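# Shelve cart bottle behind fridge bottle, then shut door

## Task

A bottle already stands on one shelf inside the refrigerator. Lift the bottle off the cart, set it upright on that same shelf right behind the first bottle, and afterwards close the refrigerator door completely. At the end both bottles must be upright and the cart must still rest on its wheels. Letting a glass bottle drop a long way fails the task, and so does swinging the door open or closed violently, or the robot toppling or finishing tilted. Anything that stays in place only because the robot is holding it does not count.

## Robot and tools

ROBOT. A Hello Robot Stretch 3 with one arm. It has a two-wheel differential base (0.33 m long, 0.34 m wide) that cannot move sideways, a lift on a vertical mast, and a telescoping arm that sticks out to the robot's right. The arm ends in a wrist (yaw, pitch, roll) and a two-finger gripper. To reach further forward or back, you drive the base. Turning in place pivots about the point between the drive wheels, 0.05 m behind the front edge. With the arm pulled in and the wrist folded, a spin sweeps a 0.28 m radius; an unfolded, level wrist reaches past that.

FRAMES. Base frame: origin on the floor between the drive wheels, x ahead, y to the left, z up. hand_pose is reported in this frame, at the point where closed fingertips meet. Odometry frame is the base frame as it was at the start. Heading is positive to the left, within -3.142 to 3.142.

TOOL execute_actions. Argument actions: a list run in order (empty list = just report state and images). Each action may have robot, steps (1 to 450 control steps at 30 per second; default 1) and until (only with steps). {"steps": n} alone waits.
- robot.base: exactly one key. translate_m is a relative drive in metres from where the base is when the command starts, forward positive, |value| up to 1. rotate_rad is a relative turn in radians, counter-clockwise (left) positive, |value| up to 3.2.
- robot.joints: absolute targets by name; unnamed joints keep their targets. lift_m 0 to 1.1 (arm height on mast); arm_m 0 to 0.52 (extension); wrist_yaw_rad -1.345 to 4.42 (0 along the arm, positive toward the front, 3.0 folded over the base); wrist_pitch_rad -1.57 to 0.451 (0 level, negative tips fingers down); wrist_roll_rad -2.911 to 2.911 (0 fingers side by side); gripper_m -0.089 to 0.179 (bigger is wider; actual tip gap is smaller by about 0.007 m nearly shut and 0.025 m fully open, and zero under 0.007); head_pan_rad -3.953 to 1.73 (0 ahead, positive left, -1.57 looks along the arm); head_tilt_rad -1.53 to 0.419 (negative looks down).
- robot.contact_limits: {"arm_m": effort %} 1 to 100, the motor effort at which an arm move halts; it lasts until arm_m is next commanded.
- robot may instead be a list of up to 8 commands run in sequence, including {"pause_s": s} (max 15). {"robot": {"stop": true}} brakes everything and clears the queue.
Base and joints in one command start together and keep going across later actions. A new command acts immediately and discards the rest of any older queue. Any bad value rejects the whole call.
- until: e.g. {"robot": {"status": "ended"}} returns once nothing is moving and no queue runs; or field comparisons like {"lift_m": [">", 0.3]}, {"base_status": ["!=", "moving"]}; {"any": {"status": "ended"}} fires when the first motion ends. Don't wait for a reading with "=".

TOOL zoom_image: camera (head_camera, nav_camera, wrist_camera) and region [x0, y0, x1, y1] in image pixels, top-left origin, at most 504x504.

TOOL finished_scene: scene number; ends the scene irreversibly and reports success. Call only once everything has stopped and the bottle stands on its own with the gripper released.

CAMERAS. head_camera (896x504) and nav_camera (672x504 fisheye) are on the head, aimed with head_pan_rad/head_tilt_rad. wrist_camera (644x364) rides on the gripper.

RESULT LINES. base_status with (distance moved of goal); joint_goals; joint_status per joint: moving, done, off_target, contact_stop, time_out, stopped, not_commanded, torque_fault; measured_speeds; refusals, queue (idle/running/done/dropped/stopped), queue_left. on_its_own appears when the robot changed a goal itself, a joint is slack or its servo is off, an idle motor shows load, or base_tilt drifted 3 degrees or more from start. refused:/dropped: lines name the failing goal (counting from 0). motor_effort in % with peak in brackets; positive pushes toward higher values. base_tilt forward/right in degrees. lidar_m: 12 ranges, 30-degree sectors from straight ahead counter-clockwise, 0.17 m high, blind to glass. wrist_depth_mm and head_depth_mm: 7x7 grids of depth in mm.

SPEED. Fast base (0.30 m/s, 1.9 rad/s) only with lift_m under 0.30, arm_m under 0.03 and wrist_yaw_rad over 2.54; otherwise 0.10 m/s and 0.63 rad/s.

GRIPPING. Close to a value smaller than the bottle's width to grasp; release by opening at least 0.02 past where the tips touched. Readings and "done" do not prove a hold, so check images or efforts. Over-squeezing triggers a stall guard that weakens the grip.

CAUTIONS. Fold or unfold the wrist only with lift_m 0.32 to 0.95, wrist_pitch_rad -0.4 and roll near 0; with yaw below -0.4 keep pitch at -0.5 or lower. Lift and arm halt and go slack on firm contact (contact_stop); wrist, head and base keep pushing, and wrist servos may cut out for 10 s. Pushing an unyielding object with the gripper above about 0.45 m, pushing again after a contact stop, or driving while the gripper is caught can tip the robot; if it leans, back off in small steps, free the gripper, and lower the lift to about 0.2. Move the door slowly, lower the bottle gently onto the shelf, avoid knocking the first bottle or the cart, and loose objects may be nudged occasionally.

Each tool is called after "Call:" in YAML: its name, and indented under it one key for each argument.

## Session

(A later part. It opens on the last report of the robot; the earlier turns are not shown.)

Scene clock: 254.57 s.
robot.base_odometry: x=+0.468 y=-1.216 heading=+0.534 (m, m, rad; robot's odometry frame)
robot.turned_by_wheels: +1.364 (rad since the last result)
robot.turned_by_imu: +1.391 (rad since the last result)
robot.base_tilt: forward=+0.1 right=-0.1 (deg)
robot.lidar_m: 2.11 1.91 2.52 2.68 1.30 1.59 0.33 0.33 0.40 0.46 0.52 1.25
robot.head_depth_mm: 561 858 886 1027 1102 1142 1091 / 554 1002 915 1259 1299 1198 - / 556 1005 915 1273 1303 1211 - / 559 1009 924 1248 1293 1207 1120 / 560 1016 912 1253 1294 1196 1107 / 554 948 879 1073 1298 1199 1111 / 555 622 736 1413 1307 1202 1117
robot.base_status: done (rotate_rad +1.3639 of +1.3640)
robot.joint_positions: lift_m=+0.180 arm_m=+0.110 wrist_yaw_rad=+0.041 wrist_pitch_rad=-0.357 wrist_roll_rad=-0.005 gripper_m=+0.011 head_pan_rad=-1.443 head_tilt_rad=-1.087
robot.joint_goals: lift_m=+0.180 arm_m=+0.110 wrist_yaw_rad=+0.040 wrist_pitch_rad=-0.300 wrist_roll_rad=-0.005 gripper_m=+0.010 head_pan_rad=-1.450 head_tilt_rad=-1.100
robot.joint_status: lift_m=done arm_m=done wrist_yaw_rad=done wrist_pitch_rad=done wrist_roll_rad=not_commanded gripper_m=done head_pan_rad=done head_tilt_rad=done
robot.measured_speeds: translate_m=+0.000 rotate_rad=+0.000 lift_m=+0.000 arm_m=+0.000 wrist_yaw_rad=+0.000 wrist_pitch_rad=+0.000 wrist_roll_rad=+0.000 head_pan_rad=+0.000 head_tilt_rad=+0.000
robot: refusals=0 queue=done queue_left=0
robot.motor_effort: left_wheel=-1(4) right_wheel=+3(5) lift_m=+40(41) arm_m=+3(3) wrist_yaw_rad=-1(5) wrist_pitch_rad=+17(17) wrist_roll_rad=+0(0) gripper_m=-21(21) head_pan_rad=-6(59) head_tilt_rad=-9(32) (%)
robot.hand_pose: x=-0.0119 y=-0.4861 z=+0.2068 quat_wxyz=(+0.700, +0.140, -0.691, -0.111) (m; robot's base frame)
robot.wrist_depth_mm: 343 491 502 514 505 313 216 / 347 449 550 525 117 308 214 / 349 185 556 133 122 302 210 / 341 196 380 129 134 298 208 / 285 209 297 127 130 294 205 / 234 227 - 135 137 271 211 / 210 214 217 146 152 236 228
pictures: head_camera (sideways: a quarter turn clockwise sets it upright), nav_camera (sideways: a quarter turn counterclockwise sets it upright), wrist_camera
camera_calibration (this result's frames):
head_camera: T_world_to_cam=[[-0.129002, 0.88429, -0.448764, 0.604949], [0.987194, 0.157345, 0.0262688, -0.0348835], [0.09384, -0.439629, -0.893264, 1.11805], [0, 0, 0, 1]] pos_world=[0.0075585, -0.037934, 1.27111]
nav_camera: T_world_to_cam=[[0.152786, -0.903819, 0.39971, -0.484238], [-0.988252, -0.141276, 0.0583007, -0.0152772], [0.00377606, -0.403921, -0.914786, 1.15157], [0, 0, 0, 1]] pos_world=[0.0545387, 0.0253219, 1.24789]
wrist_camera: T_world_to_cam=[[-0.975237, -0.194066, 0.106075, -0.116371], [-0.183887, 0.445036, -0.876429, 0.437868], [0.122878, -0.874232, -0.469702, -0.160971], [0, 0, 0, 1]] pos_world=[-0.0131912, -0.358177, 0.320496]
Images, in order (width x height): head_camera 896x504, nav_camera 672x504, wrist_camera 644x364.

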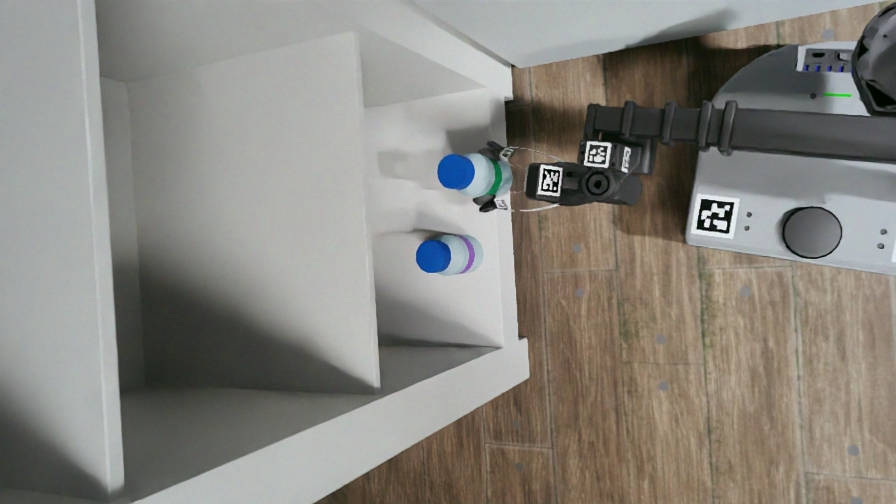

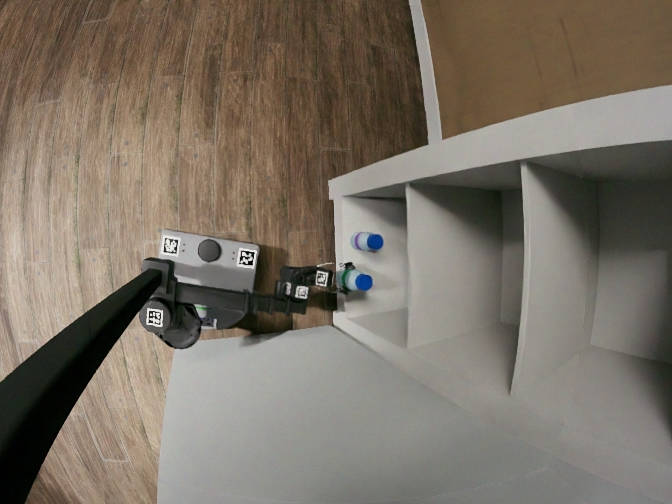

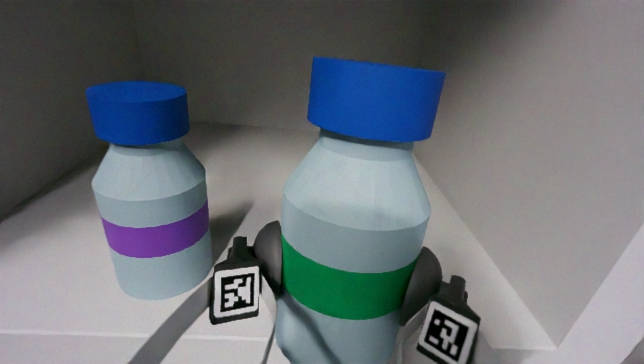

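Call:
execute_actions:
  actions:
    - {"robot": {"joints": {"arm_m": 0.307, "lift_m": 0.16}}, "steps": 300, "until": {"robot": {"status": "ended"}}}
    - {"robot": {"joints": {"lift_m": 0.136}}, "steps": 300, "until": {"robot": {"status": "ended"}}}

Scene clock: 286.97 s.
robot.base_odometry: x=+0.468 y=-1.216 heading=+0.534 (m, m, rad; robot's odometry frame)
robot.turned_by_wheels: +0.000 (rad since the last result)
robot.turned_by_imu: +0.002 (rad since the last result)
robot.base_tilt: forward=+0.1 right=-0.1 (deg)
robot.lidar_m: 2.11 1.90 2.52 2.68 1.31 1.59 0.33 0.33 0.40 0.52 0.52 1.26
robot.head_depth_mm: 560 861 884 1022 1103 1142 1092 / 554 997 913 1262 1277 1207 - / 556 1006 919 1265 1289 1217 - / 558 1010 917 1251 1294 1208 1123 / 561 1012 914 1258 1291 1197 1117 / 554 947 879 1070 1302 1204 1116 / 554 620 737 1415 1302 1202 1119
robot.base_status: done (rotate_rad +1.3639 of +1.3640)
robot.joint_positions: lift_m=+0.136 arm_m=+0.307 wrist_yaw_rad=+0.041 wrist_pitch_rad=-0.327 wrist_roll_rad=-0.005 gripper_m=+0.011 head_pan_rad=-1.443 head_tilt_rad=-1.087
robot.joint_goals: lift_m=+0.136 arm_m=+0.307 wrist_yaw_rad=+0.040 wrist_pitch_rad=-0.300 wrist_roll_rad=-0.005 gripper_m=+0.010 head_pan_rad=-1.450 head_tilt_rad=-1.100
robot.joint_status: lift_m=done arm_m=done wrist_yaw_rad=done wrist_pitch_rad=done wrist_roll_rad=not_commanded gripper_m=done head_pan_rad=done head_tilt_rad=done
robot.measured_speeds: translate_m=+0.000 rotate_rad=+0.000 lift_m=+0.000 arm_m=+0.000 wrist_yaw_rad=+0.000 wrist_pitch_rad=+0.000 wrist_roll_rad=+0.000 head_pan_rad=+0.000 head_tilt_rad=+0.000
robot: refusals=0 queue=done queue_left=0
robot.motor_effort: left_wheel=+0(1) right_wheel=+1(3) lift_m=+35(39) arm_m=+2(1) wrist_yaw_rad=-1(1) wrist_pitch_rad=+8(17) wrist_roll_rad=+0(0) gripper_m=-20(21) head_pan_rad=-4(6) head_tilt_rad=-8(8) (%)
robot.hand_pose: x=-0.0119 y=-0.6863 z=+0.1697 quat_wxyz=(+0.702, +0.130, -0.693, -0.101) (m; robot's base frame)
robot.wrist_depth_mm: 329 336 340 341 344 246 169 / 355 362 362 128 112 242 167 / 369 381 390 128 117 237 165 / 297 309 330 127 131 233 162 / 232 239 258 125 128 229 160 / 190 197 - 135 136 213 158 / 162 166 169 147 155 189 157
pictures: head_camera (sideways: a quarter turn clockwise sets it upright), nav_camera (sideways: a quarter turn counterclockwise sets it upright), wrist_camera
camera_calibration (this result's frames):
head_camera: T_world_to_cam=[[-0.129002, 0.88429, -0.448764, 0.604949], [0.987194, 0.157345, 0.0262688, -0.0348835], [0.09384, -0.439629, -0.893264, 1.11805], [0, 0, 0, 1]] pos_world=[0.00755851, -0.037934, 1.27111]
nav_camera: T_world_to_cam=[[0.152786, -0.903819, 0.39971, -0.484238], [-0.988252, -0.141276, 0.0583007, -0.0152772], [0.00377611, -0.403921, -0.914786, 1.15157], [0, 0, 0, 1]] pos_world=[0.0545387, 0.0253219, 1.24789]
wrist_camera: T_world_to_cam=[[-0.975422, -0.190631, 0.110504, -0.149626], [-0.182703, 0.419391, -0.88923, 0.479095], [0.12317, -0.887564, -0.443913, -0.366906], [0, 0, 0, 1]] pos_world=[-0.0132251, -0.555104, 0.279686]
Images, in order (width x height): head_camera 896x504, nav_camera 672x504, wrist_camera 644x364.

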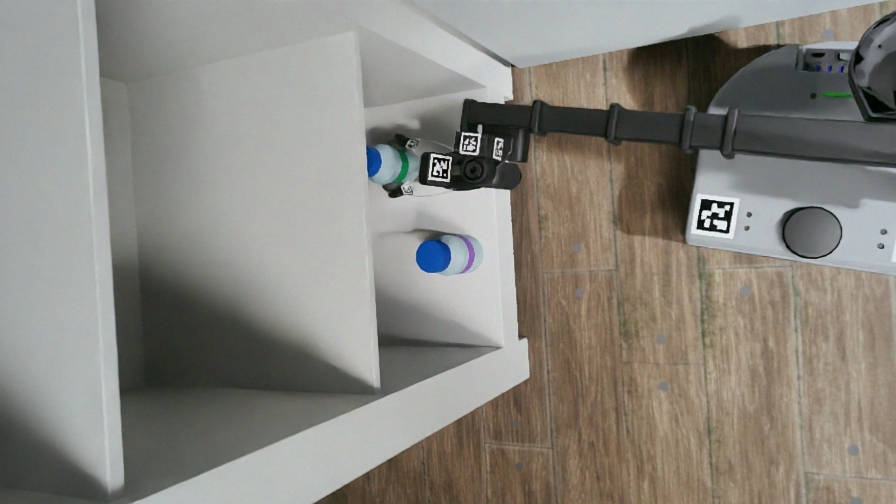

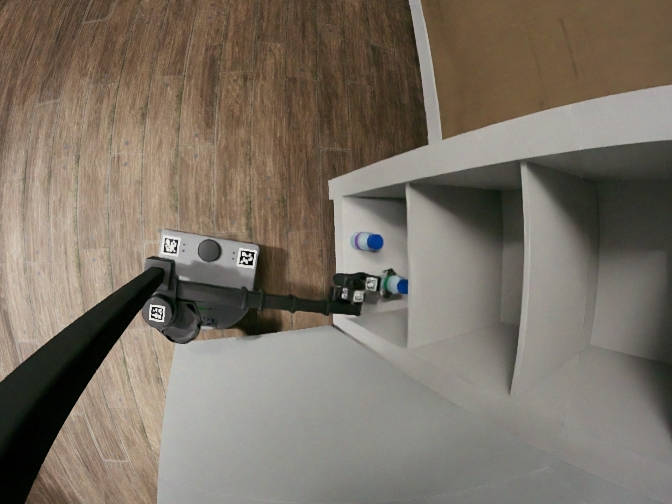

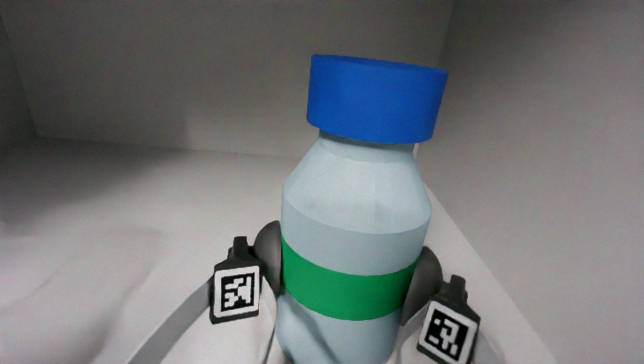

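Call:
execute_actions:
  actions:
    - {"robot": [{"joints": {"gripper_m": 0.105}}, {"joints": {"arm_m": 0.07}}, {"base": {"rotate_rad": 0.25}, "joints": {"gripper_m": 0.125, "head_pan_rad": -1.65}}], "steps": 400, "until": {"robot": {"status": "ended"}}}

Scene clock: 300.87 s.
robot.base_odometry: x=+0.468 y=-1.216 heading=+0.784 (m, m, rad; robot's odometry frame)
robot.turned_by_wheels: +0.250 (rad since the last result)
robot.turned_by_imu: +0.256 (rad since the last result)
robot.base_tilt: forward=+0.2 right=-0.1 (deg)
robot.lidar_m: 2.11 1.90 2.76 1.48 1.39 0.34 0.33 0.35 0.49 0.52 0.52 1.55
robot.head_depth_mm: 551 966 900 1067 1161 1161 1112 / 554 1002 917 1257 1288 1214 - / 557 1009 918 1259 1303 - - / 558 1009 922 1256 1297 1204 1110 / 561 1012 924 1249 1298 1202 1110 / 562 777 823 1106 1300 1201 1115 / 537 611 823 1428 1306 1204 1115
robot.base_status: done (rotate_rad +0.2499 of +0.2500)
robot.joint_positions: lift_m=+0.136 arm_m=+0.070 wrist_yaw_rad=+0.041 wrist_pitch_rad=-0.322 wrist_roll_rad=-0.005 gripper_m=+0.125 head_pan_rad=-1.643 head_tilt_rad=-1.087
robot.joint_goals: lift_m=+0.136 arm_m=+0.070 wrist_yaw_rad=+0.040 wrist_pitch_rad=-0.300 wrist_roll_rad=-0.005 gripper_m=+0.125 head_pan_rad=-1.650 head_tilt_rad=-1.100
robot.joint_status: lift_m=done arm_m=done wrist_yaw_rad=done wrist_pitch_rad=done wrist_roll_rad=not_commanded gripper_m=done head_pan_rad=done head_tilt_rad=done
robot.measured_speeds: translate_m=+0.000 rotate_rad=+0.000 lift_m=+0.000 arm_m=+0.000 wrist_yaw_rad=+0.000 wrist_pitch_rad=+0.000 wrist_roll_rad=+0.000 head_pan_rad=+0.000 head_tilt_rad=+0.000
robot: refusals=0 queue=done queue_left=0
robot.motor_effort: left_wheel=-1(5) right_wheel=+2(6) lift_m=+35(35) arm_m=-4(4) wrist_yaw_rad=-1(1) wrist_pitch_rad=+7(8) wrist_roll_rad=+0(0) gripper_m=-1(95) head_pan_rad=-5(31) head_tilt_rad=-8(8) (%)
robot.hand_pose: x=-0.0118 y=-0.4506 z=+0.1711 quat_wxyz=(+0.702, +0.128, -0.693, -0.099) (m; robot's base frame)
robot.wrist_depth_mm: 185 230 356 541 520 490 460 / 197 237 374 566 533 518 390 / 213 248 400 226 547 519 377 / 233 259 331 226 357 319 379 / 257 247 261 241 274 302 319 / 291 262 235 226 224 243 247 / 297 293 295 241 222 - 201
pictures: head_camera (sideways: a quarter turn clockwise sets it upright), nav_camera (sideways: a quarter turn counterclockwise sets it upright), wrist_camera
camera_calibration (this result's frames):
head_camera: T_world_to_cam=[[0.0489429, 0.89231, -0.448762, 0.60386], [0.99879, -0.0415721, 0.0262689, -0.0349544], [0.00478401, -0.449504, -0.893265, 1.1186], [0, 0, 0, 1]] pos_world=[0.0000060398, -0.0374696, 1.27111]
nav_camera: T_world_to_cam=[[-0.0295045, -0.916168, 0.399707, -0.483123], [-0.99664, 0.0575315, 0.0583007, -0.015226], [-0.076409, -0.396644, -0.914787, 1.15206], [0, 0, 0, 1]] pos_world=[0.0585987, 0.0152121, 1.24789]
wrist_camera: T_world_to_cam=[[-0.975451, -0.189966, 0.111396, -0.104683], [-0.182483, 0.414106, -0.891749, 0.379543], [0.123272, -0.890185, -0.438605, -0.159206], [0, 0, 0, 1]] pos_world=[-0.0132269, -0.31878, 0.28029]
Images, in order (width x height): head_camera 896x504, nav_camera 672x504, wrist_camera 644x364.

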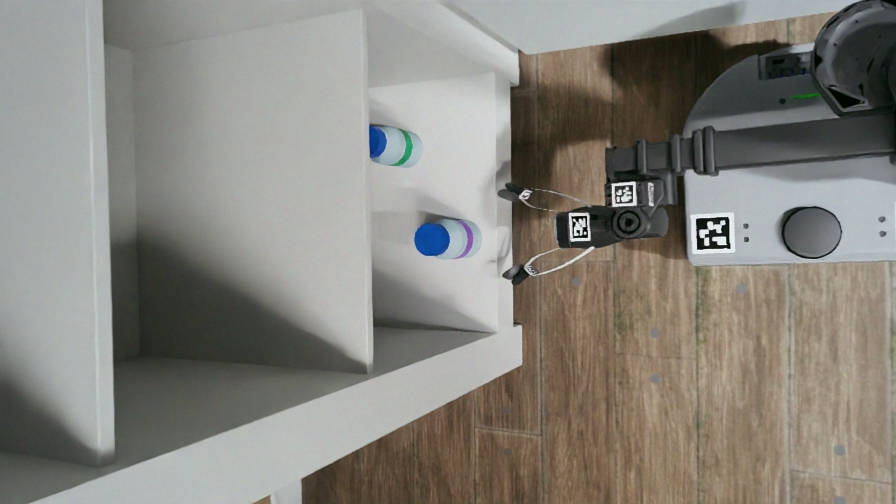

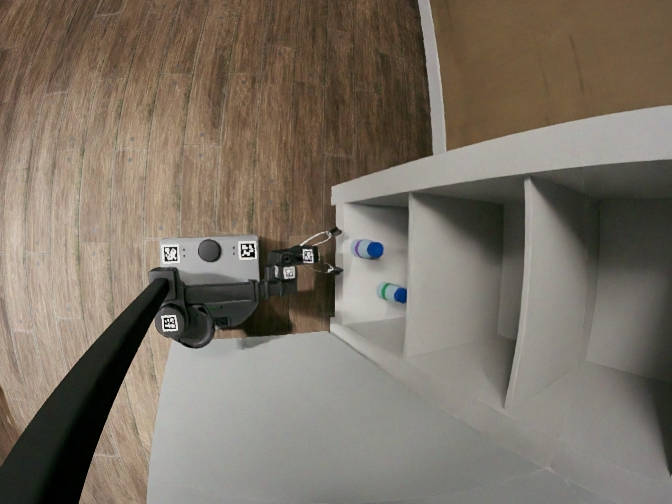

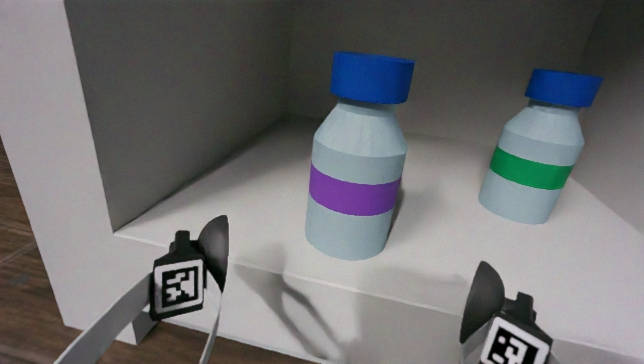

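Call:
execute_actions:
  actions:
    - {"robot": [{"joints": {"arm_m": 0.17}}, {"joints": {"gripper_m": 0.01}}, {"joints": {"lift_m": 0.16}}, {"base": {"rotate_rad": -0.283}, "joints": {"head_pan_rad": -1.4}}], "steps": 400, "until": {"robot": {"status": "ended"}}}

Scene clock: 322.80 s.
robot.base_odometry: x=+0.468 y=-1.216 heading=+0.501 (m, m, rad; robot's odometry frame)
robot.turned_by_wheels: -0.283 (rad since the last result)
robot.turned_by_imu: -0.285 (rad since the last result)
robot.base_tilt: forward=+0.2 right=-0.2 (deg)
robot.lidar_m: 2.12 1.90 1.93 2.68 1.30 1.49 0.33 0.33 0.39 0.52 0.52 1.23
robot.head_depth_mm: 560 864 884 1022 1107 1142 1090 / 553 1000 913 1265 1300 1206 - / 556 1005 917 1241 1275 1220 - / 559 1009 922 1271 1290 1210 1123 / 561 1011 909 1254 1293 1195 1112 / 554 935 878 1062 1301 1201 1116 / 555 618 737 1409 1302 1202 1120
robot.base_status: done (rotate_rad -0.2829 of -0.2830)
robot.joint_positions: lift_m=+0.160 arm_m=+0.170 wrist_yaw_rad=+0.040 wrist_pitch_rad=-0.348 wrist_roll_rad=-0.005 gripper_m=+0.011 head_pan_rad=-1.407 head_tilt_rad=-1.087
robot.joint_goals: lift_m=+0.160 arm_m=+0.170 wrist_yaw_rad=+0.040 wrist_pitch_rad=-0.300 wrist_roll_rad=-0.005 gripper_m=+0.010 head_pan_rad=-1.400 head_tilt_rad=-1.100
robot.joint_status: lift_m=done arm_m=done wrist_yaw_rad=done wrist_pitch_rad=done wrist_roll_rad=not_commanded gripper_m=done head_pan_rad=done head_tilt_rad=done
robot.measured_speeds: translate_m=+0.000 rotate_rad=+0.000 lift_m=+0.000 arm_m=+0.000 wrist_yaw_rad=+0.000 wrist_pitch_rad=+0.000 wrist_roll_rad=+0.000 head_pan_rad=+0.000 head_tilt_rad=+0.000
robot: refusals=0 queue=done queue_left=0
robot.motor_effort: left_wheel=+2(5) right_wheel=-2(7) lift_m=+52(55) arm_m=+3(4) wrist_yaw_rad=-1(5) wrist_pitch_rad=+14(15) wrist_roll_rad=+0(0) gripper_m=-22(100) head_pan_rad=+5(32) head_tilt_rad=-8(8) (%)
robot.hand_pose: x=-0.0121 y=-0.5471 z=+0.1884 quat_wxyz=(+0.701, +0.137, -0.692, -0.108) (m; robot's base frame)
robot.wrist_depth_mm: 391 450 459 462 453 259 179 / 402 474 486 123 115 253 178 / 388 478 503 123 114 251 176 / 324 340 357 125 130 247 175 / 257 268 287 121 125 243 173 / 213 219 - 129 130 234 171 / 181 185 189 140 146 210 169
pictures: head_camera (sideways: a quarter turn clockwise sets it upright), nav_camera (sideways: a quarter turn counterclockwise sets it upright), wrist_camera
camera_calibration (this result's frames):
head_camera: T_world_to_cam=[[-0.160795, 0.879067, -0.448762, 0.60514], [0.980881, 0.192828, 0.0262689, -0.0348451], [0.109626, -0.435958, -0.893265, 1.11796], [0, 0, 0, 1]] pos_world=[0.00892497, -0.0378567, 1.27111]
nav_camera: T_world_to_cam=[[0.185267, -0.897725, 0.399707, -0.484433], [-0.982517, -0.176808, 0.0583007, -0.0153121], [0.0183335, -0.40352, -0.914787, 1.15148], [0, 0, 0, 1]] pos_world=[0.0535945, 0.0270517, 1.24789]
wrist_camera: T_world_to_cam=[[-0.975439, -0.192304, 0.107415, -0.125708], [-0.183198, 0.437507, -0.880356, 0.445523], [0.122301, -0.878412, -0.461991, -0.226669], [0, 0, 0, 1]] pos_world=[-0.0132799, -0.418202, 0.301003]
Images, in order (width x height): head_camera 896x504, nav_camera 672x504, wrist_camera 644x364.

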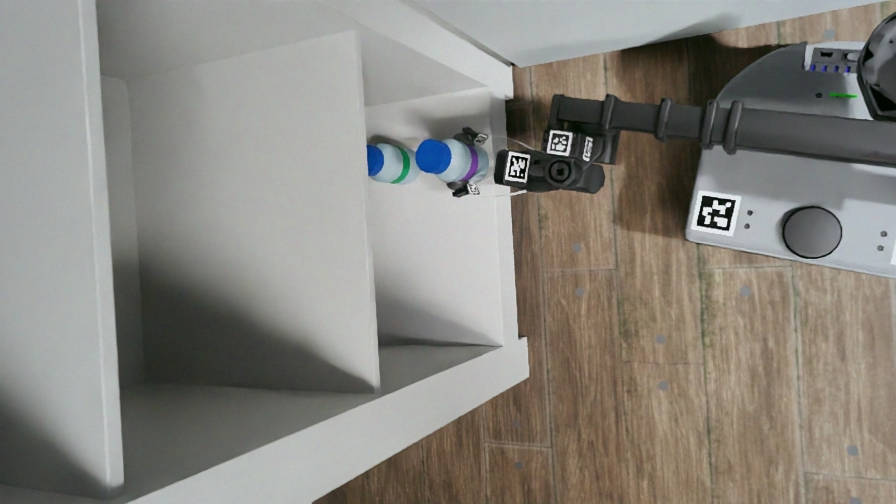

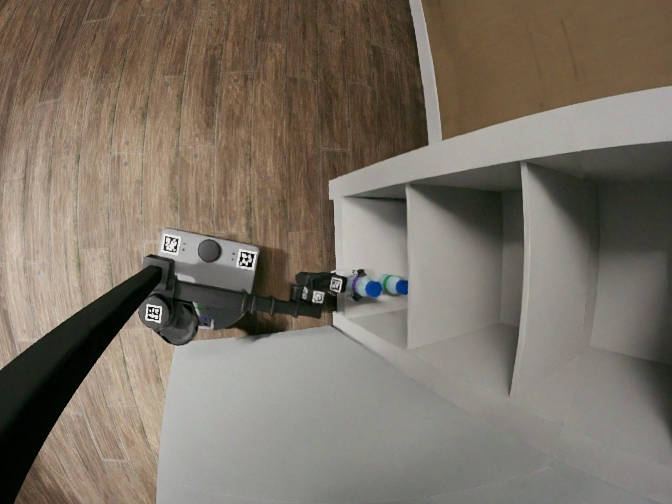

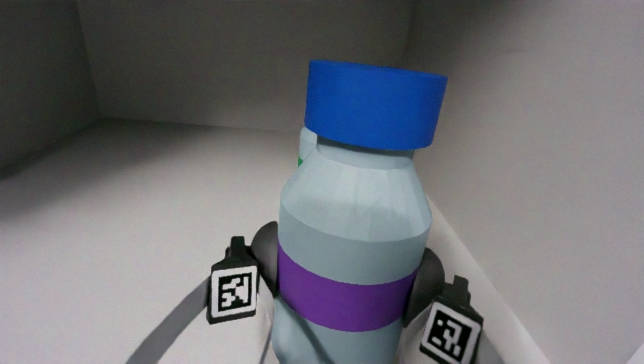

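Call:
execute_actions:
  actions:
    - {"robot": [{"joints": {"arm_m": 0.221}}, {"joints": {"lift_m": 0.136}}, {"joints": {"gripper_m": 0.105}}, {"joints": {"arm_m": 0.0}}], "steps": 400, "until": {"robot": {"arm_m": ["<", 0.12], "queue_left": ["=", 0]}}}
    - {"robot": {"joints": {"lift_m": 0.32, "gripper_m": 0.0, "wrist_pitch_rad": -0.4}}, "steps": 200, "until": {"robot": {"status": "ended"}}}

Scene clock: 336.77 s.
robot.base_odometry: x=+0.468 y=-1.216 heading=+0.501 (m, m, rad; robot's odometry frame)
robot.turned_by_wheels: +0.000 (rad since the last result)
robot.turned_by_imu: +0.003 (rad since the last result)
robot.base_tilt: forward=+0.1 right=+0.1 (deg)
robot.lidar_m: 2.11 1.90 1.94 2.68 1.30 1.50 0.33 0.33 0.39 0.57 0.52 1.23
robot.head_depth_mm: 561 867 887 1022 1105 1144 1089 / 553 999 912 1252 1288 - - / 556 1004 922 1248 1307 - - / 558 1009 924 1268 1291 1206 1117 / 560 1016 912 1257 1296 1200 1108 / 554 933 880 1063 1297 1199 1118 / 555 618 739 1405 1304 1200 1118
robot.base_status: done (rotate_rad -0.2829 of -0.2830)
robot.joint_positions: lift_m=+0.320 arm_m=+0.000 wrist_yaw_rad=+0.040 wrist_pitch_rad=-0.415 wrist_roll_rad=-0.005 gripper_m=+0.000 head_pan_rad=-1.407 head_tilt_rad=-1.087
robot.joint_goals: lift_m=+0.320 arm_m=+0.000 wrist_yaw_rad=+0.040 wrist_pitch_rad=-0.400 wrist_roll_rad=-0.005 gripper_m=+0.000 head_pan_rad=-1.400 head_tilt_rad=-1.100
robot.joint_status: lift_m=done arm_m=done wrist_yaw_rad=done wrist_pitch_rad=done wrist_roll_rad=not_commanded gripper_m=done head_pan_rad=done head_tilt_rad=done
robot.measured_speeds: translate_m=+0.000 rotate_rad=+0.000 lift_m=+0.000 arm_m=+0.000 wrist_yaw_rad=+0.000 wrist_pitch_rad=+0.000 wrist_roll_rad=+0.000 head_pan_rad=+0.000 head_tilt_rad=+0.000
robot: refusals=0 queue=done queue_left=0
robot.motor_effort: left_wheel=+1(2) right_wheel=-2(3) lift_m=+49(52) arm_m=-3(1) wrist_yaw_rad=+0(1) wrist_pitch_rad=+5(13) wrist_roll_rad=+0(1) gripper_m=-3(95) head_pan_rad=+5(4) head_tilt_rad=-8(8) (%)
robot.hand_pose: x=-0.0124 y=-0.3699 z=+0.3331 quat_wxyz=(+0.697, +0.160, -0.687, -0.132) (m; robot's base frame)
robot.wrist_depth_mm: 335 516 591 611 562 321 242 / 339 524 649 671 559 315 256 / 343 533 694 706 546 313 278 / 343 525 598 501 481 319 264 / 351 461 481 480 474 349 263 / 355 389 406 - 424 369 261 / 374 391 397 458 431 364 261
pictures: head_camera (sideways: a quarter turn clockwise sets it upright), nav_camera (sideways: a quarter turn counterclockwise sets it upright), wrist_camera
camera_calibration (this result's frames):
head_camera: T_world_to_cam=[[-0.160827, 0.879061, -0.448762, 0.60514], [0.980874, 0.192865, 0.0262689, -0.0348451], [0.109642, -0.435954, -0.893265, 1.11796], [0, 0, 0, 1]] pos_world=[0.00892637, -0.0378566, 1.27111]
nav_camera: T_world_to_cam=[[0.185301, -0.897718, 0.399707, -0.484433], [-0.982511, -0.176845, 0.0583007, -0.0153122], [0.0183485, -0.40352, -0.914787, 1.15148], [0, 0, 0, 1]] pos_world=[0.0535934, 0.0270535, 1.24789]
wrist_camera: T_world_to_cam=[[-0.975175, -0.199116, 0.0968842, -0.106503], [-0.185522, 0.495796, -0.848391, 0.506167], [0.120894, -0.845304, -0.520428, 0.0275998], [0, 0, 0, 1]] pos_world=[-0.0132903, -0.248832, 0.45411]
Images, in order (width x height): head_camera 896x504, nav_camera 672x504, wrist_camera 644x364.

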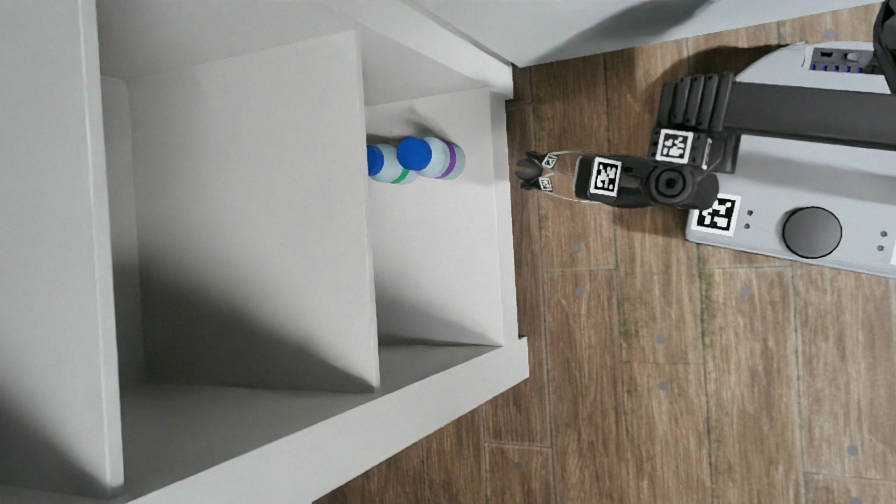

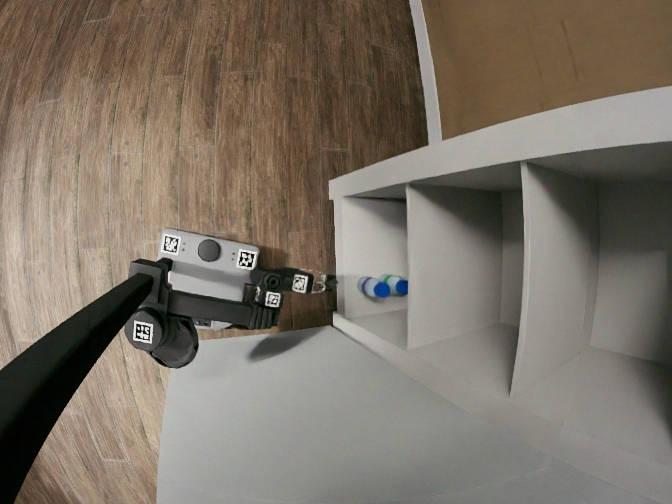

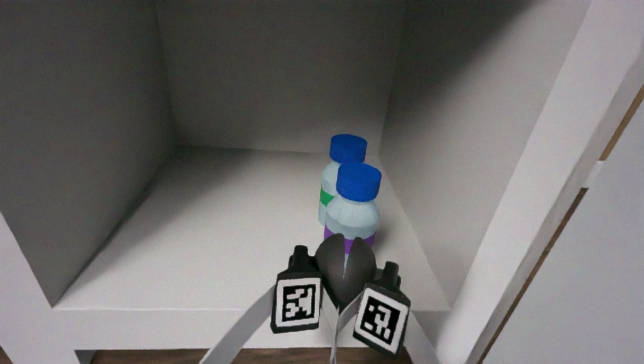

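Call:
execute_actions:
  actions: []

Scene clock: 370.67 s.
robot.base_odometry: x=+0.468 y=-1.216 heading=+0.501 (m, m, rad; robot's odometry frame)
robot.turned_by_wheels: +0.000 (rad since the last result)
robot.turned_by_imu: +0.001 (rad since the last result)
robot.base_tilt: forward=+0.1 right=-0.1 (deg)
robot.lidar_m: 2.11 1.91 1.92 2.68 1.31 1.49 0.33 0.33 0.39 0.57 0.52 1.23
robot.head_depth_mm: 560 867 886 1022 1107 1144 1093 / 554 997 915 1252 1286 - - / 556 1004 916 1252 1305 - - / 559 1008 919 1277 1287 1209 1120 / 561 1016 912 1256 1299 1197 1114 / 554 935 879 1061 1298 1200 1117 / 555 618 737 1406 1302 1202 1119
robot.base_status: done (rotate_rad -0.2829 of -0.2830)
robot.joint_positions: lift_m=+0.320 arm_m=+0.000 wrist_yaw_rad=+0.040 wrist_pitch_rad=-0.415 wrist_roll_rad=-0.005 gripper_m=+0.000 head_pan_rad=-1.407 head_tilt_rad=-1.087
robot.joint_goals: lift_m=+0.320 arm_m=+0.000 wrist_yaw_rad=+0.040 wrist_pitch_rad=-0.400 wrist_roll_rad=-0.005 gripper_m=+0.000 head_pan_rad=-1.400 head_tilt_rad=-1.100
robot.joint_status: lift_m=done arm_m=done wrist_yaw_rad=done wrist_pitch_rad=done wrist_roll_rad=not_commanded gripper_m=done head_pan_rad=done head_tilt_rad=done
robot.measured_speeds: translate_m=+0.000 rotate_rad=+0.000 lift_m=+0.000 arm_m=+0.000 wrist_yaw_rad=+0.000 wrist_pitch_rad=+0.000 wrist_roll_rad=+0.000 head_pan_rad=+0.000 head_tilt_rad=+0.000
robot: refusals=0 queue=done queue_left=0
robot.motor_effort: left_wheel=+2(1) right_wheel=-2(2) lift_m=+49(49) arm_m=-3(4) wrist_yaw_rad=+0(0) wrist_pitch_rad=+5(5) wrist_roll_rad=+0(0) gripper_m=-3(2) head_pan_rad=+5(4) head_tilt_rad=-8(8) (%)
robot.hand_pose: x=-0.0124 y=-0.3699 z=+0.3331 quat_wxyz=(+0.697, +0.160, -0.687, -0.132) (m; robot's base frame)
robot.wrist_depth_mm: 335 514 604 611 563 320 243 / 338 523 637 667 559 315 258 / 344 526 705 700 541 313 279 / 348 537 608 508 483 320 263 / 349 458 482 471 480 345 262 / 352 389 406 - 426 372 259 / 378 391 399 458 430 362 258
pictures: head_camera (sideways: a quarter turn clockwise sets it upright), nav_camera (sideways: a quarter turn counterclockwise sets it upright), wrist_camera
camera_calibration (this result's frames):
head_camera: T_world_to_cam=[[-0.160827, 0.879061, -0.448762, 0.60514], [0.980874, 0.192865, 0.0262689, -0.0348451], [0.109642, -0.435954, -0.893265, 1.11796], [0, 0, 0, 1]] pos_world=[0.00892636, -0.0378566, 1.27111]
nav_camera: T_world_to_cam=[[0.1853, -0.897718, 0.399707, -0.484433], [-0.982511, -0.176844, 0.0583007, -0.0153122], [0.0183484, -0.40352, -0.914787, 1.15148], [0, 0, 0, 1]] pos_world=[0.0535935, 0.0270535, 1.24789]
wrist_camera: T_world_to_cam=[[-0.975175, -0.199116, 0.096884, -0.106503], [-0.185522, 0.495796, -0.848391, 0.506167], [0.120894, -0.845304, -0.520428, 0.0275998], [0, 0, 0, 1]] pos_world=[-0.0132903, -0.248832, 0.45411]
Images, in order (width x height): head_camera 896x504, nav_camera 672x504, wrist_camera 644x364.

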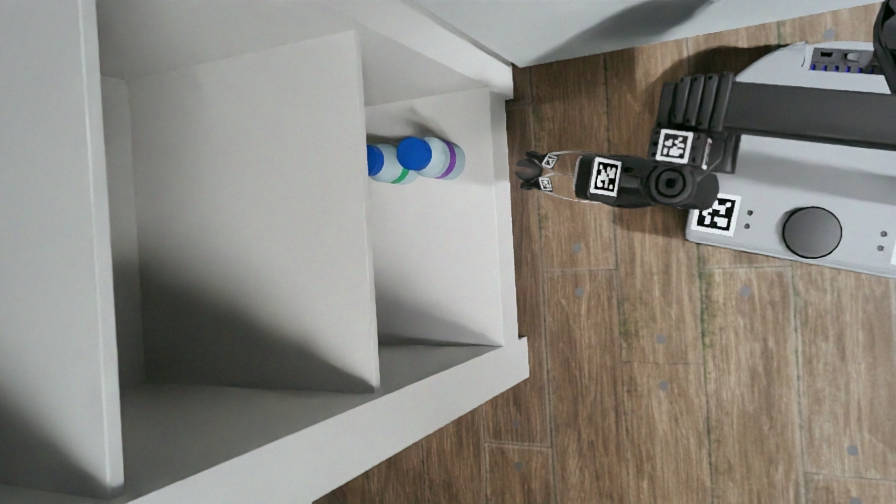

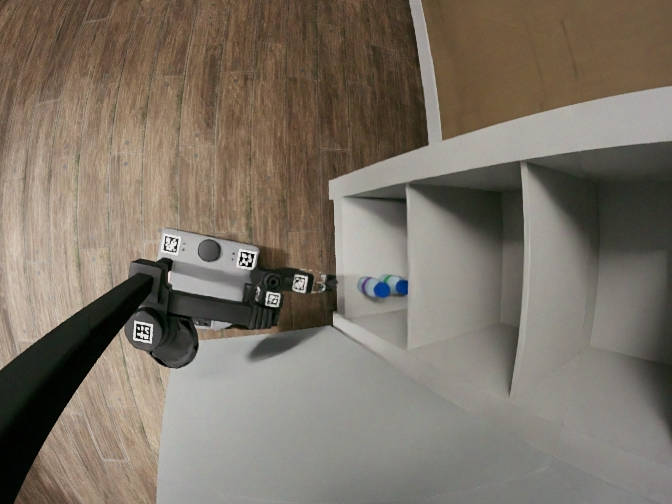

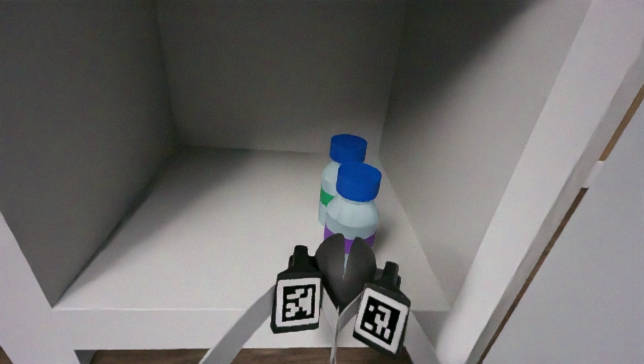

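Call:
execute_actions:
  actions:
    - {"robot":{"base":{"rotate_rad":2.21},"joints":{"wrist_yaw_rad":3.0,"head_pan_rad":0.6,"head_tilt_rad":-1.0}},"steps":450,"until":{"robot":{"wrist_yaw_rad":[">",2.85]}}}
    - {"robot":{"joints":{"lift_m":0.285}},"steps":450,"until":{"robot":{"status":"ended"}}}

Scene clock: 487.70 s.
robot.base_odometry: x=+0.468 y=-1.216 heading=+2.711 (m, m, rad; robot's odometry frame)
robot.turned_by_wheels: +2.210 (rad since the last result)
robot.turned_by_imu: +2.243 (rad since the last result)
robot.base_tilt: forward=+0.1 right=+0.1 (deg)
robot.lidar_m: 1.30 0.36 0.33 0.33 0.42 0.57 0.52 1.32 2.11 1.91 2.66 2.68
robot.head_depth_mm: 2176 1877 1651 1465 1322 1201 1103 / 2201 1888 1660 1469 1327 1205 1106 / 2198 1891 1650 1476 1332 1207 1111 / 2220 1908 1667 1477 1311 1208 1136 / 2163 1794 493 602 817 1179 1142 / 314 364 434 539 711 1038 1141 / 298 342 403 491 629 875 1131
robot.base_status: done (rotate_rad +2.2099 of +2.2100)
robot.joint_positions: lift_m=+0.285 arm_m=+0.000 wrist_yaw_rad=+2.998 wrist_pitch_rad=-0.416 wrist_roll_rad=-0.005 gripper_m=+0.000 head_pan_rad=+0.593 head_tilt_rad=-1.000
robot.joint_goals: lift_m=+0.285 arm_m=+0.000 wrist_yaw_rad=+3.000 wrist_pitch_rad=-0.400 wrist_roll_rad=-0.005 gripper_m=+0.000 head_pan_rad=+0.600 head_tilt_rad=-1.000
robot.joint_status: lift_m=done arm_m=done wrist_yaw_rad=done wrist_pitch_rad=done wrist_roll_rad=not_commanded gripper_m=done head_pan_rad=done head_tilt_rad=done
robot.measured_speeds: translate_m=+0.000 rotate_rad=+0.000 lift_m=+0.000 arm_m=+0.000 wrist_yaw_rad=+0.000 wrist_pitch_rad=+0.000 wrist_roll_rad=+0.000 head_pan_rad=+0.000 head_tilt_rad=+0.000
robot: refusals=0 queue=done queue_left=0
robot.motor_effort: left_wheel=+0(6) right_wheel=+2(8) lift_m=+35(49) arm_m=-4(3) wrist_yaw_rad=+1(5) wrist_pitch_rad=+5(5) wrist_roll_rad=+0(0) gripper_m=-3(3) head_pan_rad=+4(58) head_tilt_rad=+1(14) (%)
robot.hand_pose: x=+0.0109 y=+0.0770 z=+0.2983 quat_wxyz=(+0.195, +0.698, +0.097, +0.682) (m; robot's base frame)
robot.wrist_depth_mm: 461 470 388 358 328 298 274 / 510 500 415 388 348 315 295 / 564 542 449 415 372 340 324 / 509 577 498 451 402 364 880 / 498 571 561 492 435 392 724 / 480 508 - - 466 443 580 / - - - - 464 473 489
pictures: head_camera (sideways: a quarter turn clockwise sets it upright), nav_camera (sideways: a quarter turn counterclockwise sets it upright), wrist_camera
camera_calibration (this result's frames):
head_camera: T_world_to_cam=[[-0.697507, -0.48888, -0.523908, 0.7063], [-0.585599, 0.810258, 0.0235546, -0.0217587], [0.412985, 0.32323, -0.851449, 1.06176], [0, 0, 0, 1]] pos_world=[0.0414145, 0.0197327, 1.27459]
nav_camera: T_world_to_cam=[[0.707706, 0.521211, 0.47696, -0.588244], [0.565738, -0.822449, 0.0593203, -0.0260905], [0.423194, 0.227853, -0.876921, 1.09982], [0, 0, 0, 1]] pos_world=[-0.0343709, 0.0345448, 1.24657]
wrist_camera: T_world_to_cam=[[0.995155, 0.017508, 0.0967471, -0.029483], [0.0916216, -0.522096, -0.847951, 0.334683], [0.0356654, 0.852707, -0.521171, 0.254839], [0, 0, 0, 1]] pos_world=[-0.010413, -0.0420497, 0.419462]
Images, in order (width x height): head_camera 896x504, nav_camera 672x504, wrist_camera 644x364.

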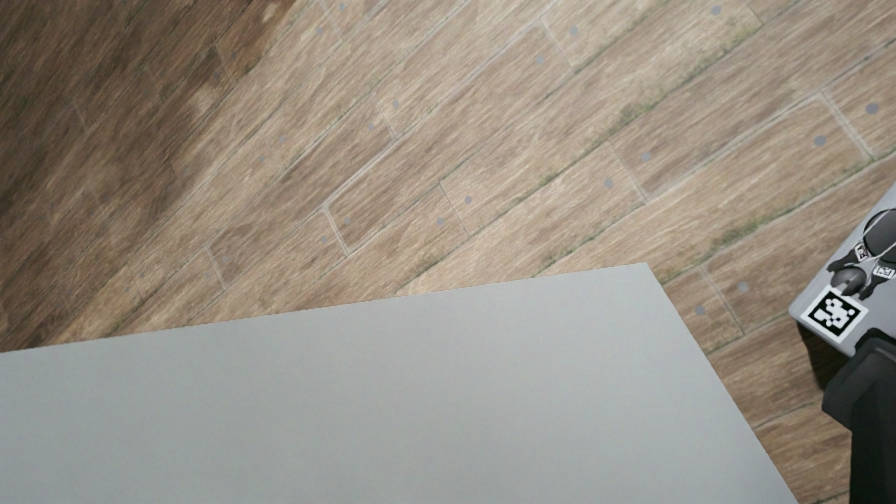

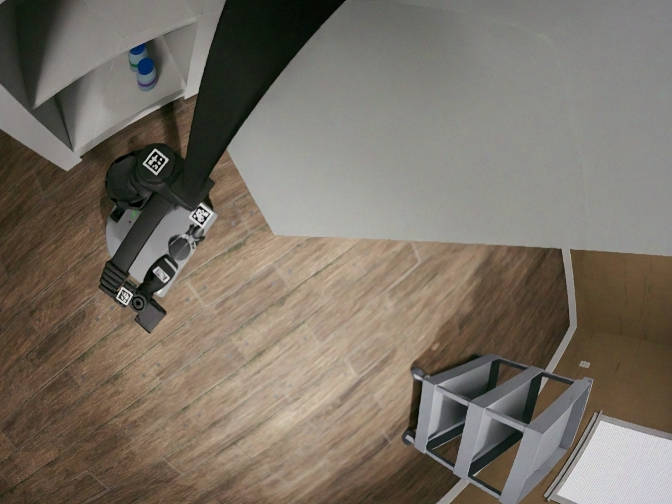

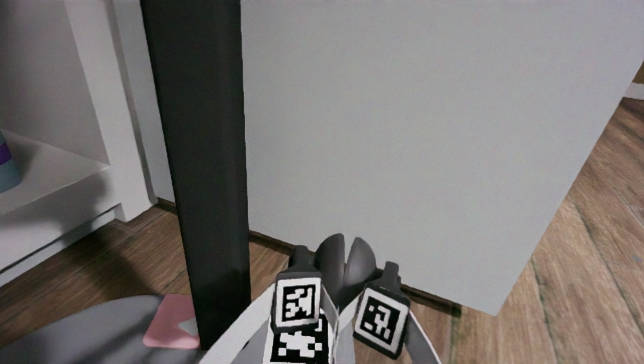

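Call:
execute_actions:
  actions:
    - {"robot":[{"base":{"translate_m":0.51},"joints":{"head_pan_rad":-1.9,"head_tilt_rad":-1.15}},{"base":{"rotate_rad":-1.965}}],"steps":450,"until":{"robot":{"status":"ended"}}}

Scene clock: 506.90 s.
robot.base_odometry: x=+0.005 y=-1.003 heading=+0.746 (m, m, rad; robot's odometry frame)
robot.turned_by_wheels: -1.965 (rad since the last result)
robot.turned_by_imu: -1.982 (rad since the last result)
robot.base_tilt: forward=+0.1 right=-0.1 (deg)
robot.lidar_m: 1.91 1.92 2.29 0.96 0.90 2.53 2.44 2.16 0.34 0.55 1.04 2.17
robot.head_depth_mm: 378 1595 1475 1359 1262 1196 - / 348 434 658 1361 1271 - - / 393 467 591 826 1274 - - / 559 709 972 1340 1290 - 1100 / 959 1275 1480 1379 1278 1192 1114 / 1095 1427 1472 1388 1283 1195 1118 / 1086 1493 1455 1386 1282 1198 1122
robot.base_status: done (rotate_rad -1.9649 of -1.9650)
robot.joint_positions: lift_m=+0.285 arm_m=+0.000 wrist_yaw_rad=+2.999 wrist_pitch_rad=-0.416 wrist_roll_rad=-0.005 gripper_m=+0.000 head_pan_rad=-1.894 head_tilt_rad=-1.137
robot.joint_goals: lift_m=+0.285 arm_m=+0.000 wrist_yaw_rad=+3.000 wrist_pitch_rad=-0.400 wrist_roll_rad=-0.005 gripper_m=+0.000 head_pan_rad=-1.900 head_tilt_rad=-1.150
robot.joint_status: lift_m=done arm_m=done wrist_yaw_rad=done wrist_pitch_rad=done wrist_roll_rad=not_commanded gripper_m=done head_pan_rad=done head_tilt_rad=done
robot.measured_speeds: translate_m=+0.000 rotate_rad=+0.000 lift_m=+0.000 arm_m=+0.000 wrist_yaw_rad=+0.000 wrist_pitch_rad=+0.000 wrist_roll_rad=+0.000 head_pan_rad=+0.000 head_tilt_rad=+0.000
robot: refusals=0 queue=done queue_left=0
robot.motor_effort: left_wheel=+2(9) right_wheel=-3(7) lift_m=+35(36) arm_m=-3(4) wrist_yaw_rad=+1(1) wrist_pitch_rad=+5(5) wrist_roll_rad=+1(0) gripper_m=-2(3) head_pan_rad=-5(58) head_tilt_rad=-8(28) (%)
robot.hand_pose: x=+0.0108 y=+0.0770 z=+0.2983 quat_wxyz=(+0.195, +0.698, +0.097, +0.682) (m; robot's base frame)
robot.wrist_depth_mm: - - - - - - - / - 795 - - - - - / 908 883 - - - - - / 700 726 784 790 837 884 933 / 572 585 615 652 665 685 719 / 479 498 - - 547 562 585 / - - - - 465 474 489
pictures: head_camera (sideways: a quarter turn clockwise sets it upright), nav_camera (sideways: a quarter turn counterclockwise sets it upright), wrist_camera
camera_calibration (this result's frames):
head_camera: T_world_to_cam=[[0.275555, 0.872535, -0.403426, 0.543428], [0.956824, -0.289338, 0.0277614, -0.0366397], [-0.0925037, -0.393657, -0.914591, 1.1469], [0, 0, 0, 1]] pos_world=[-0.00859423, -0.0332773, 1.26919]
nav_camera: T_world_to_cam=[[-0.261854, -0.898111, 0.353311, -0.421278], [-0.952133, 0.300228, 0.0575073, -0.0144608], [-0.157722, -0.32134, -0.933737, 1.17717], [0, 0, 0, 1]] pos_world=[0.0615826, 0.00425792, 1.24884]
wrist_camera: T_world_to_cam=[[0.995148, 0.0178777, 0.0967467, -0.0294277], [0.0918152, -0.522063, -0.84795, 0.334679], [0.0353485, 0.852719, -0.521172, 0.254826], [0, 0, 0, 1]] pos_world=[-0.0104513, -0.0420452, 0.419446]
Images, in order (width x height): head_camera 896x504, nav_camera 672x504, wrist_camera 644x364.

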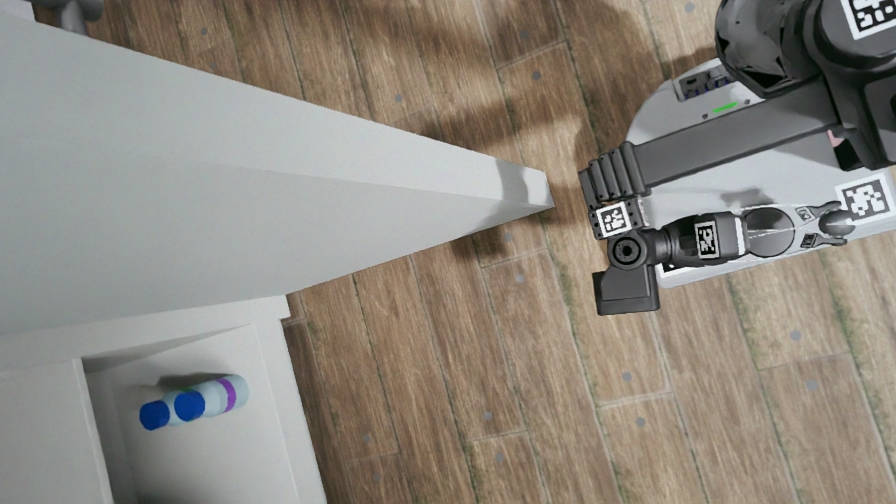

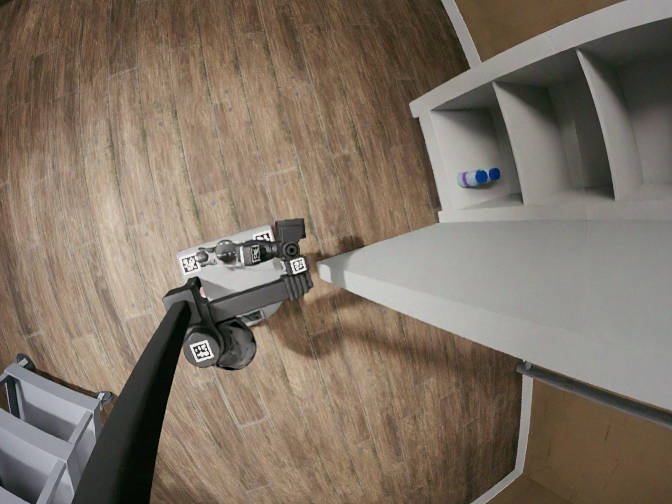

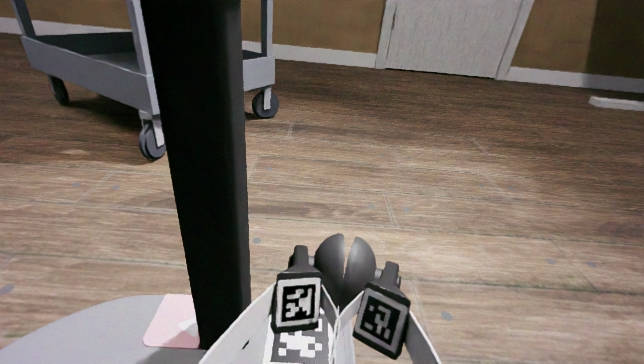

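Call:
execute_actions:
  actions:
    - {"robot":{"base":{"translate_m":-0.30},"joints":{"head_pan_rad":-1.35,"head_tilt_rad":-1.15}},"steps":450,"until":{"robot":{"status":"ended"}}}

Scene clock: 536.97 s.
robot.base_odometry: x=-0.215 y=-1.207 heading=+0.746 (m, m, rad; robot's odometry frame)
robot.turned_by_wheels: +0.000 (rad since the last result)
robot.turned_by_imu: +0.000 (rad since the last result)
robot.base_tilt: forward=+0.3 right=-0.2 (deg)
robot.lidar_m: 2.19 2.71 2.31 0.70 0.80 2.22 2.14 2.16 1.57 0.37 0.33 2.16
robot.head_depth_mm: 1570 1621 1481 1360 1263 1178 1117 / 1572 1630 1485 1371 1274 - - / 521 687 1390 1361 1286 - - / 354 430 567 822 1258 1202 - / 330 410 584 1363 1280 1190 1120 / 1114 1507 1509 1388 1285 1191 1118 / 1230 1583 1512 1398 1290 1198 1124
robot.base_status: done (translate_m -0.3000 of -0.3000)
robot.joint_positions: lift_m=+0.285 arm_m=+0.000 wrist_yaw_rad=+2.999 wrist_pitch_rad=-0.416 wrist_roll_rad=-0.005 gripper_m=+0.000 head_pan_rad=-1.356 head_tilt_rad=-1.137
robot.joint_goals: lift_m=+0.285 arm_m=+0.000 wrist_yaw_rad=+3.000 wrist_pitch_rad=-0.400 wrist_roll_rad=-0.005 gripper_m=+0.000 head_pan_rad=-1.350 head_tilt_rad=-1.150
robot.joint_status: lift_m=done arm_m=done wrist_yaw_rad=done wrist_pitch_rad=done wrist_roll_rad=not_commanded gripper_m=done head_pan_rad=done head_tilt_rad=done
robot.measured_speeds: translate_m=+0.000 rotate_rad=+0.000 lift_m=+0.000 arm_m=+0.000 wrist_yaw_rad=+0.000 wrist_pitch_rad=+0.000 wrist_roll_rad=+0.000 head_pan_rad=+0.000 head_tilt_rad=+0.000
robot: refusals=0 queue=done queue_left=0
robot.motor_effort: left_wheel=+3(6) right_wheel=-2(8) lift_m=+36(36) arm_m=-3(3) wrist_yaw_rad=+1(1) wrist_pitch_rad=+5(5) wrist_roll_rad=+0(1) gripper_m=-3(3) head_pan_rad=+4(49) head_tilt_rad=-8(12) (%)
robot.hand_pose: x=+0.0108 y=+0.0770 z=+0.2983 quat_wxyz=(+0.195, +0.698, +0.097, +0.682) (m; robot's base frame)
robot.wrist_depth_mm: - - - - - - - / - - - - - - - / 887 944 835 - - - - / 696 730 791 813 851 890 952 / 575 585 627 656 669 687 720 / 483 506 - - 556 565 580 / - - - - 466 475 484
pictures: head_camera (sideways: a quarter turn clockwise sets it upright), nav_camera (sideways: a quarter turn counterclockwise sets it upright), wrist_camera
camera_calibration (this result's frames):
head_camera: T_world_to_cam=[[-0.209723, 0.890654, -0.403426, 0.546388], [0.970125, 0.241011, 0.0277614, -0.0367209], [0.121956, -0.385551, -0.914591, 1.14559], [0, 0, 0, 1]] pos_world=[0.010503, -0.0361098, 1.26919]
nav_camera: T_world_to_cam=[[0.234582, -0.905618, 0.353311, -0.424306], [-0.971666, -0.229255, 0.0575073, -0.0143417], [0.0289185, -0.35679, -0.933737, 1.17603], [0, 0, 0, 1]] pos_world=[0.0515901, 0.0320484, 1.24884]
wrist_camera: T_world_to_cam=[[0.995147, 0.0179347, 0.0967469, -0.0294193], [0.0918452, -0.522058, -0.84795, 0.334678], [0.0352998, 0.852721, -0.521172, 0.254824], [0, 0, 0, 1]] pos_world=[-0.0104573, -0.0420446, 0.419444]
Images, in order (width x height): head_camera 896x504, nav_camera 672x504, wrist_camera 644x364.

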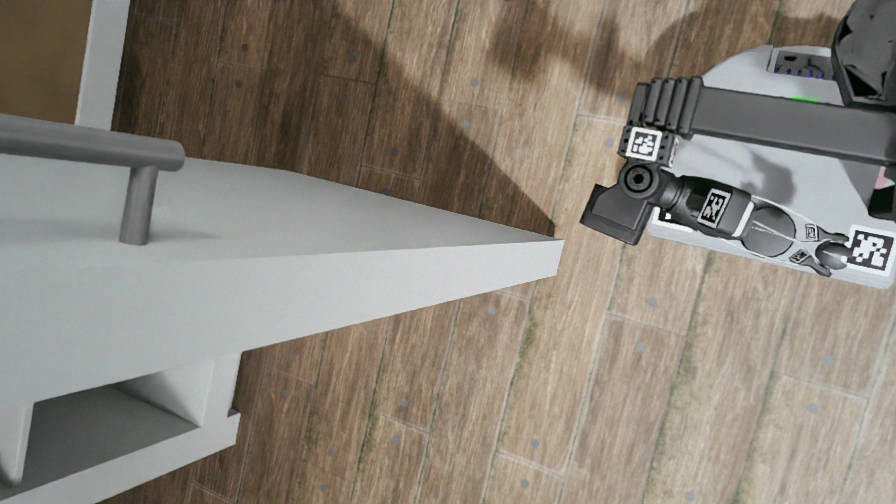

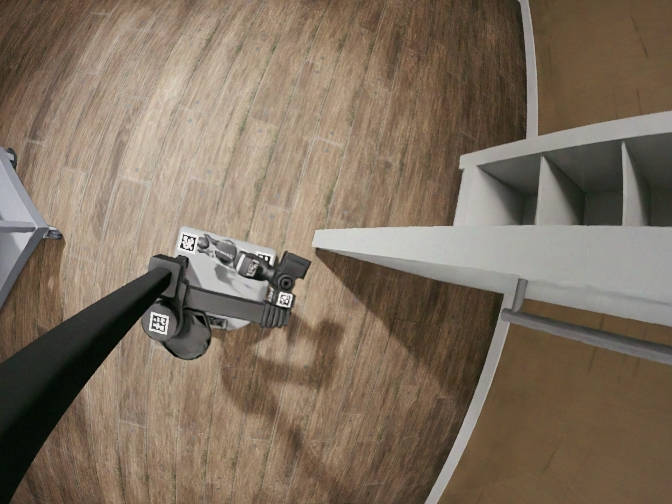

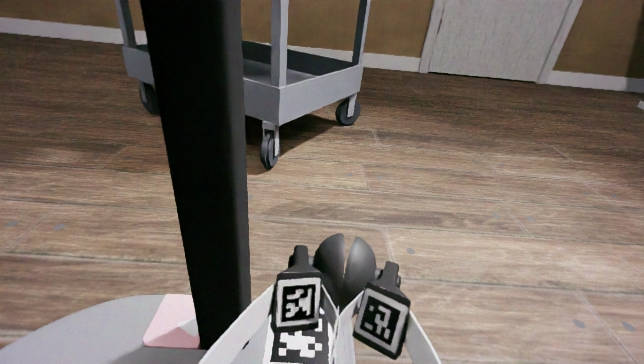

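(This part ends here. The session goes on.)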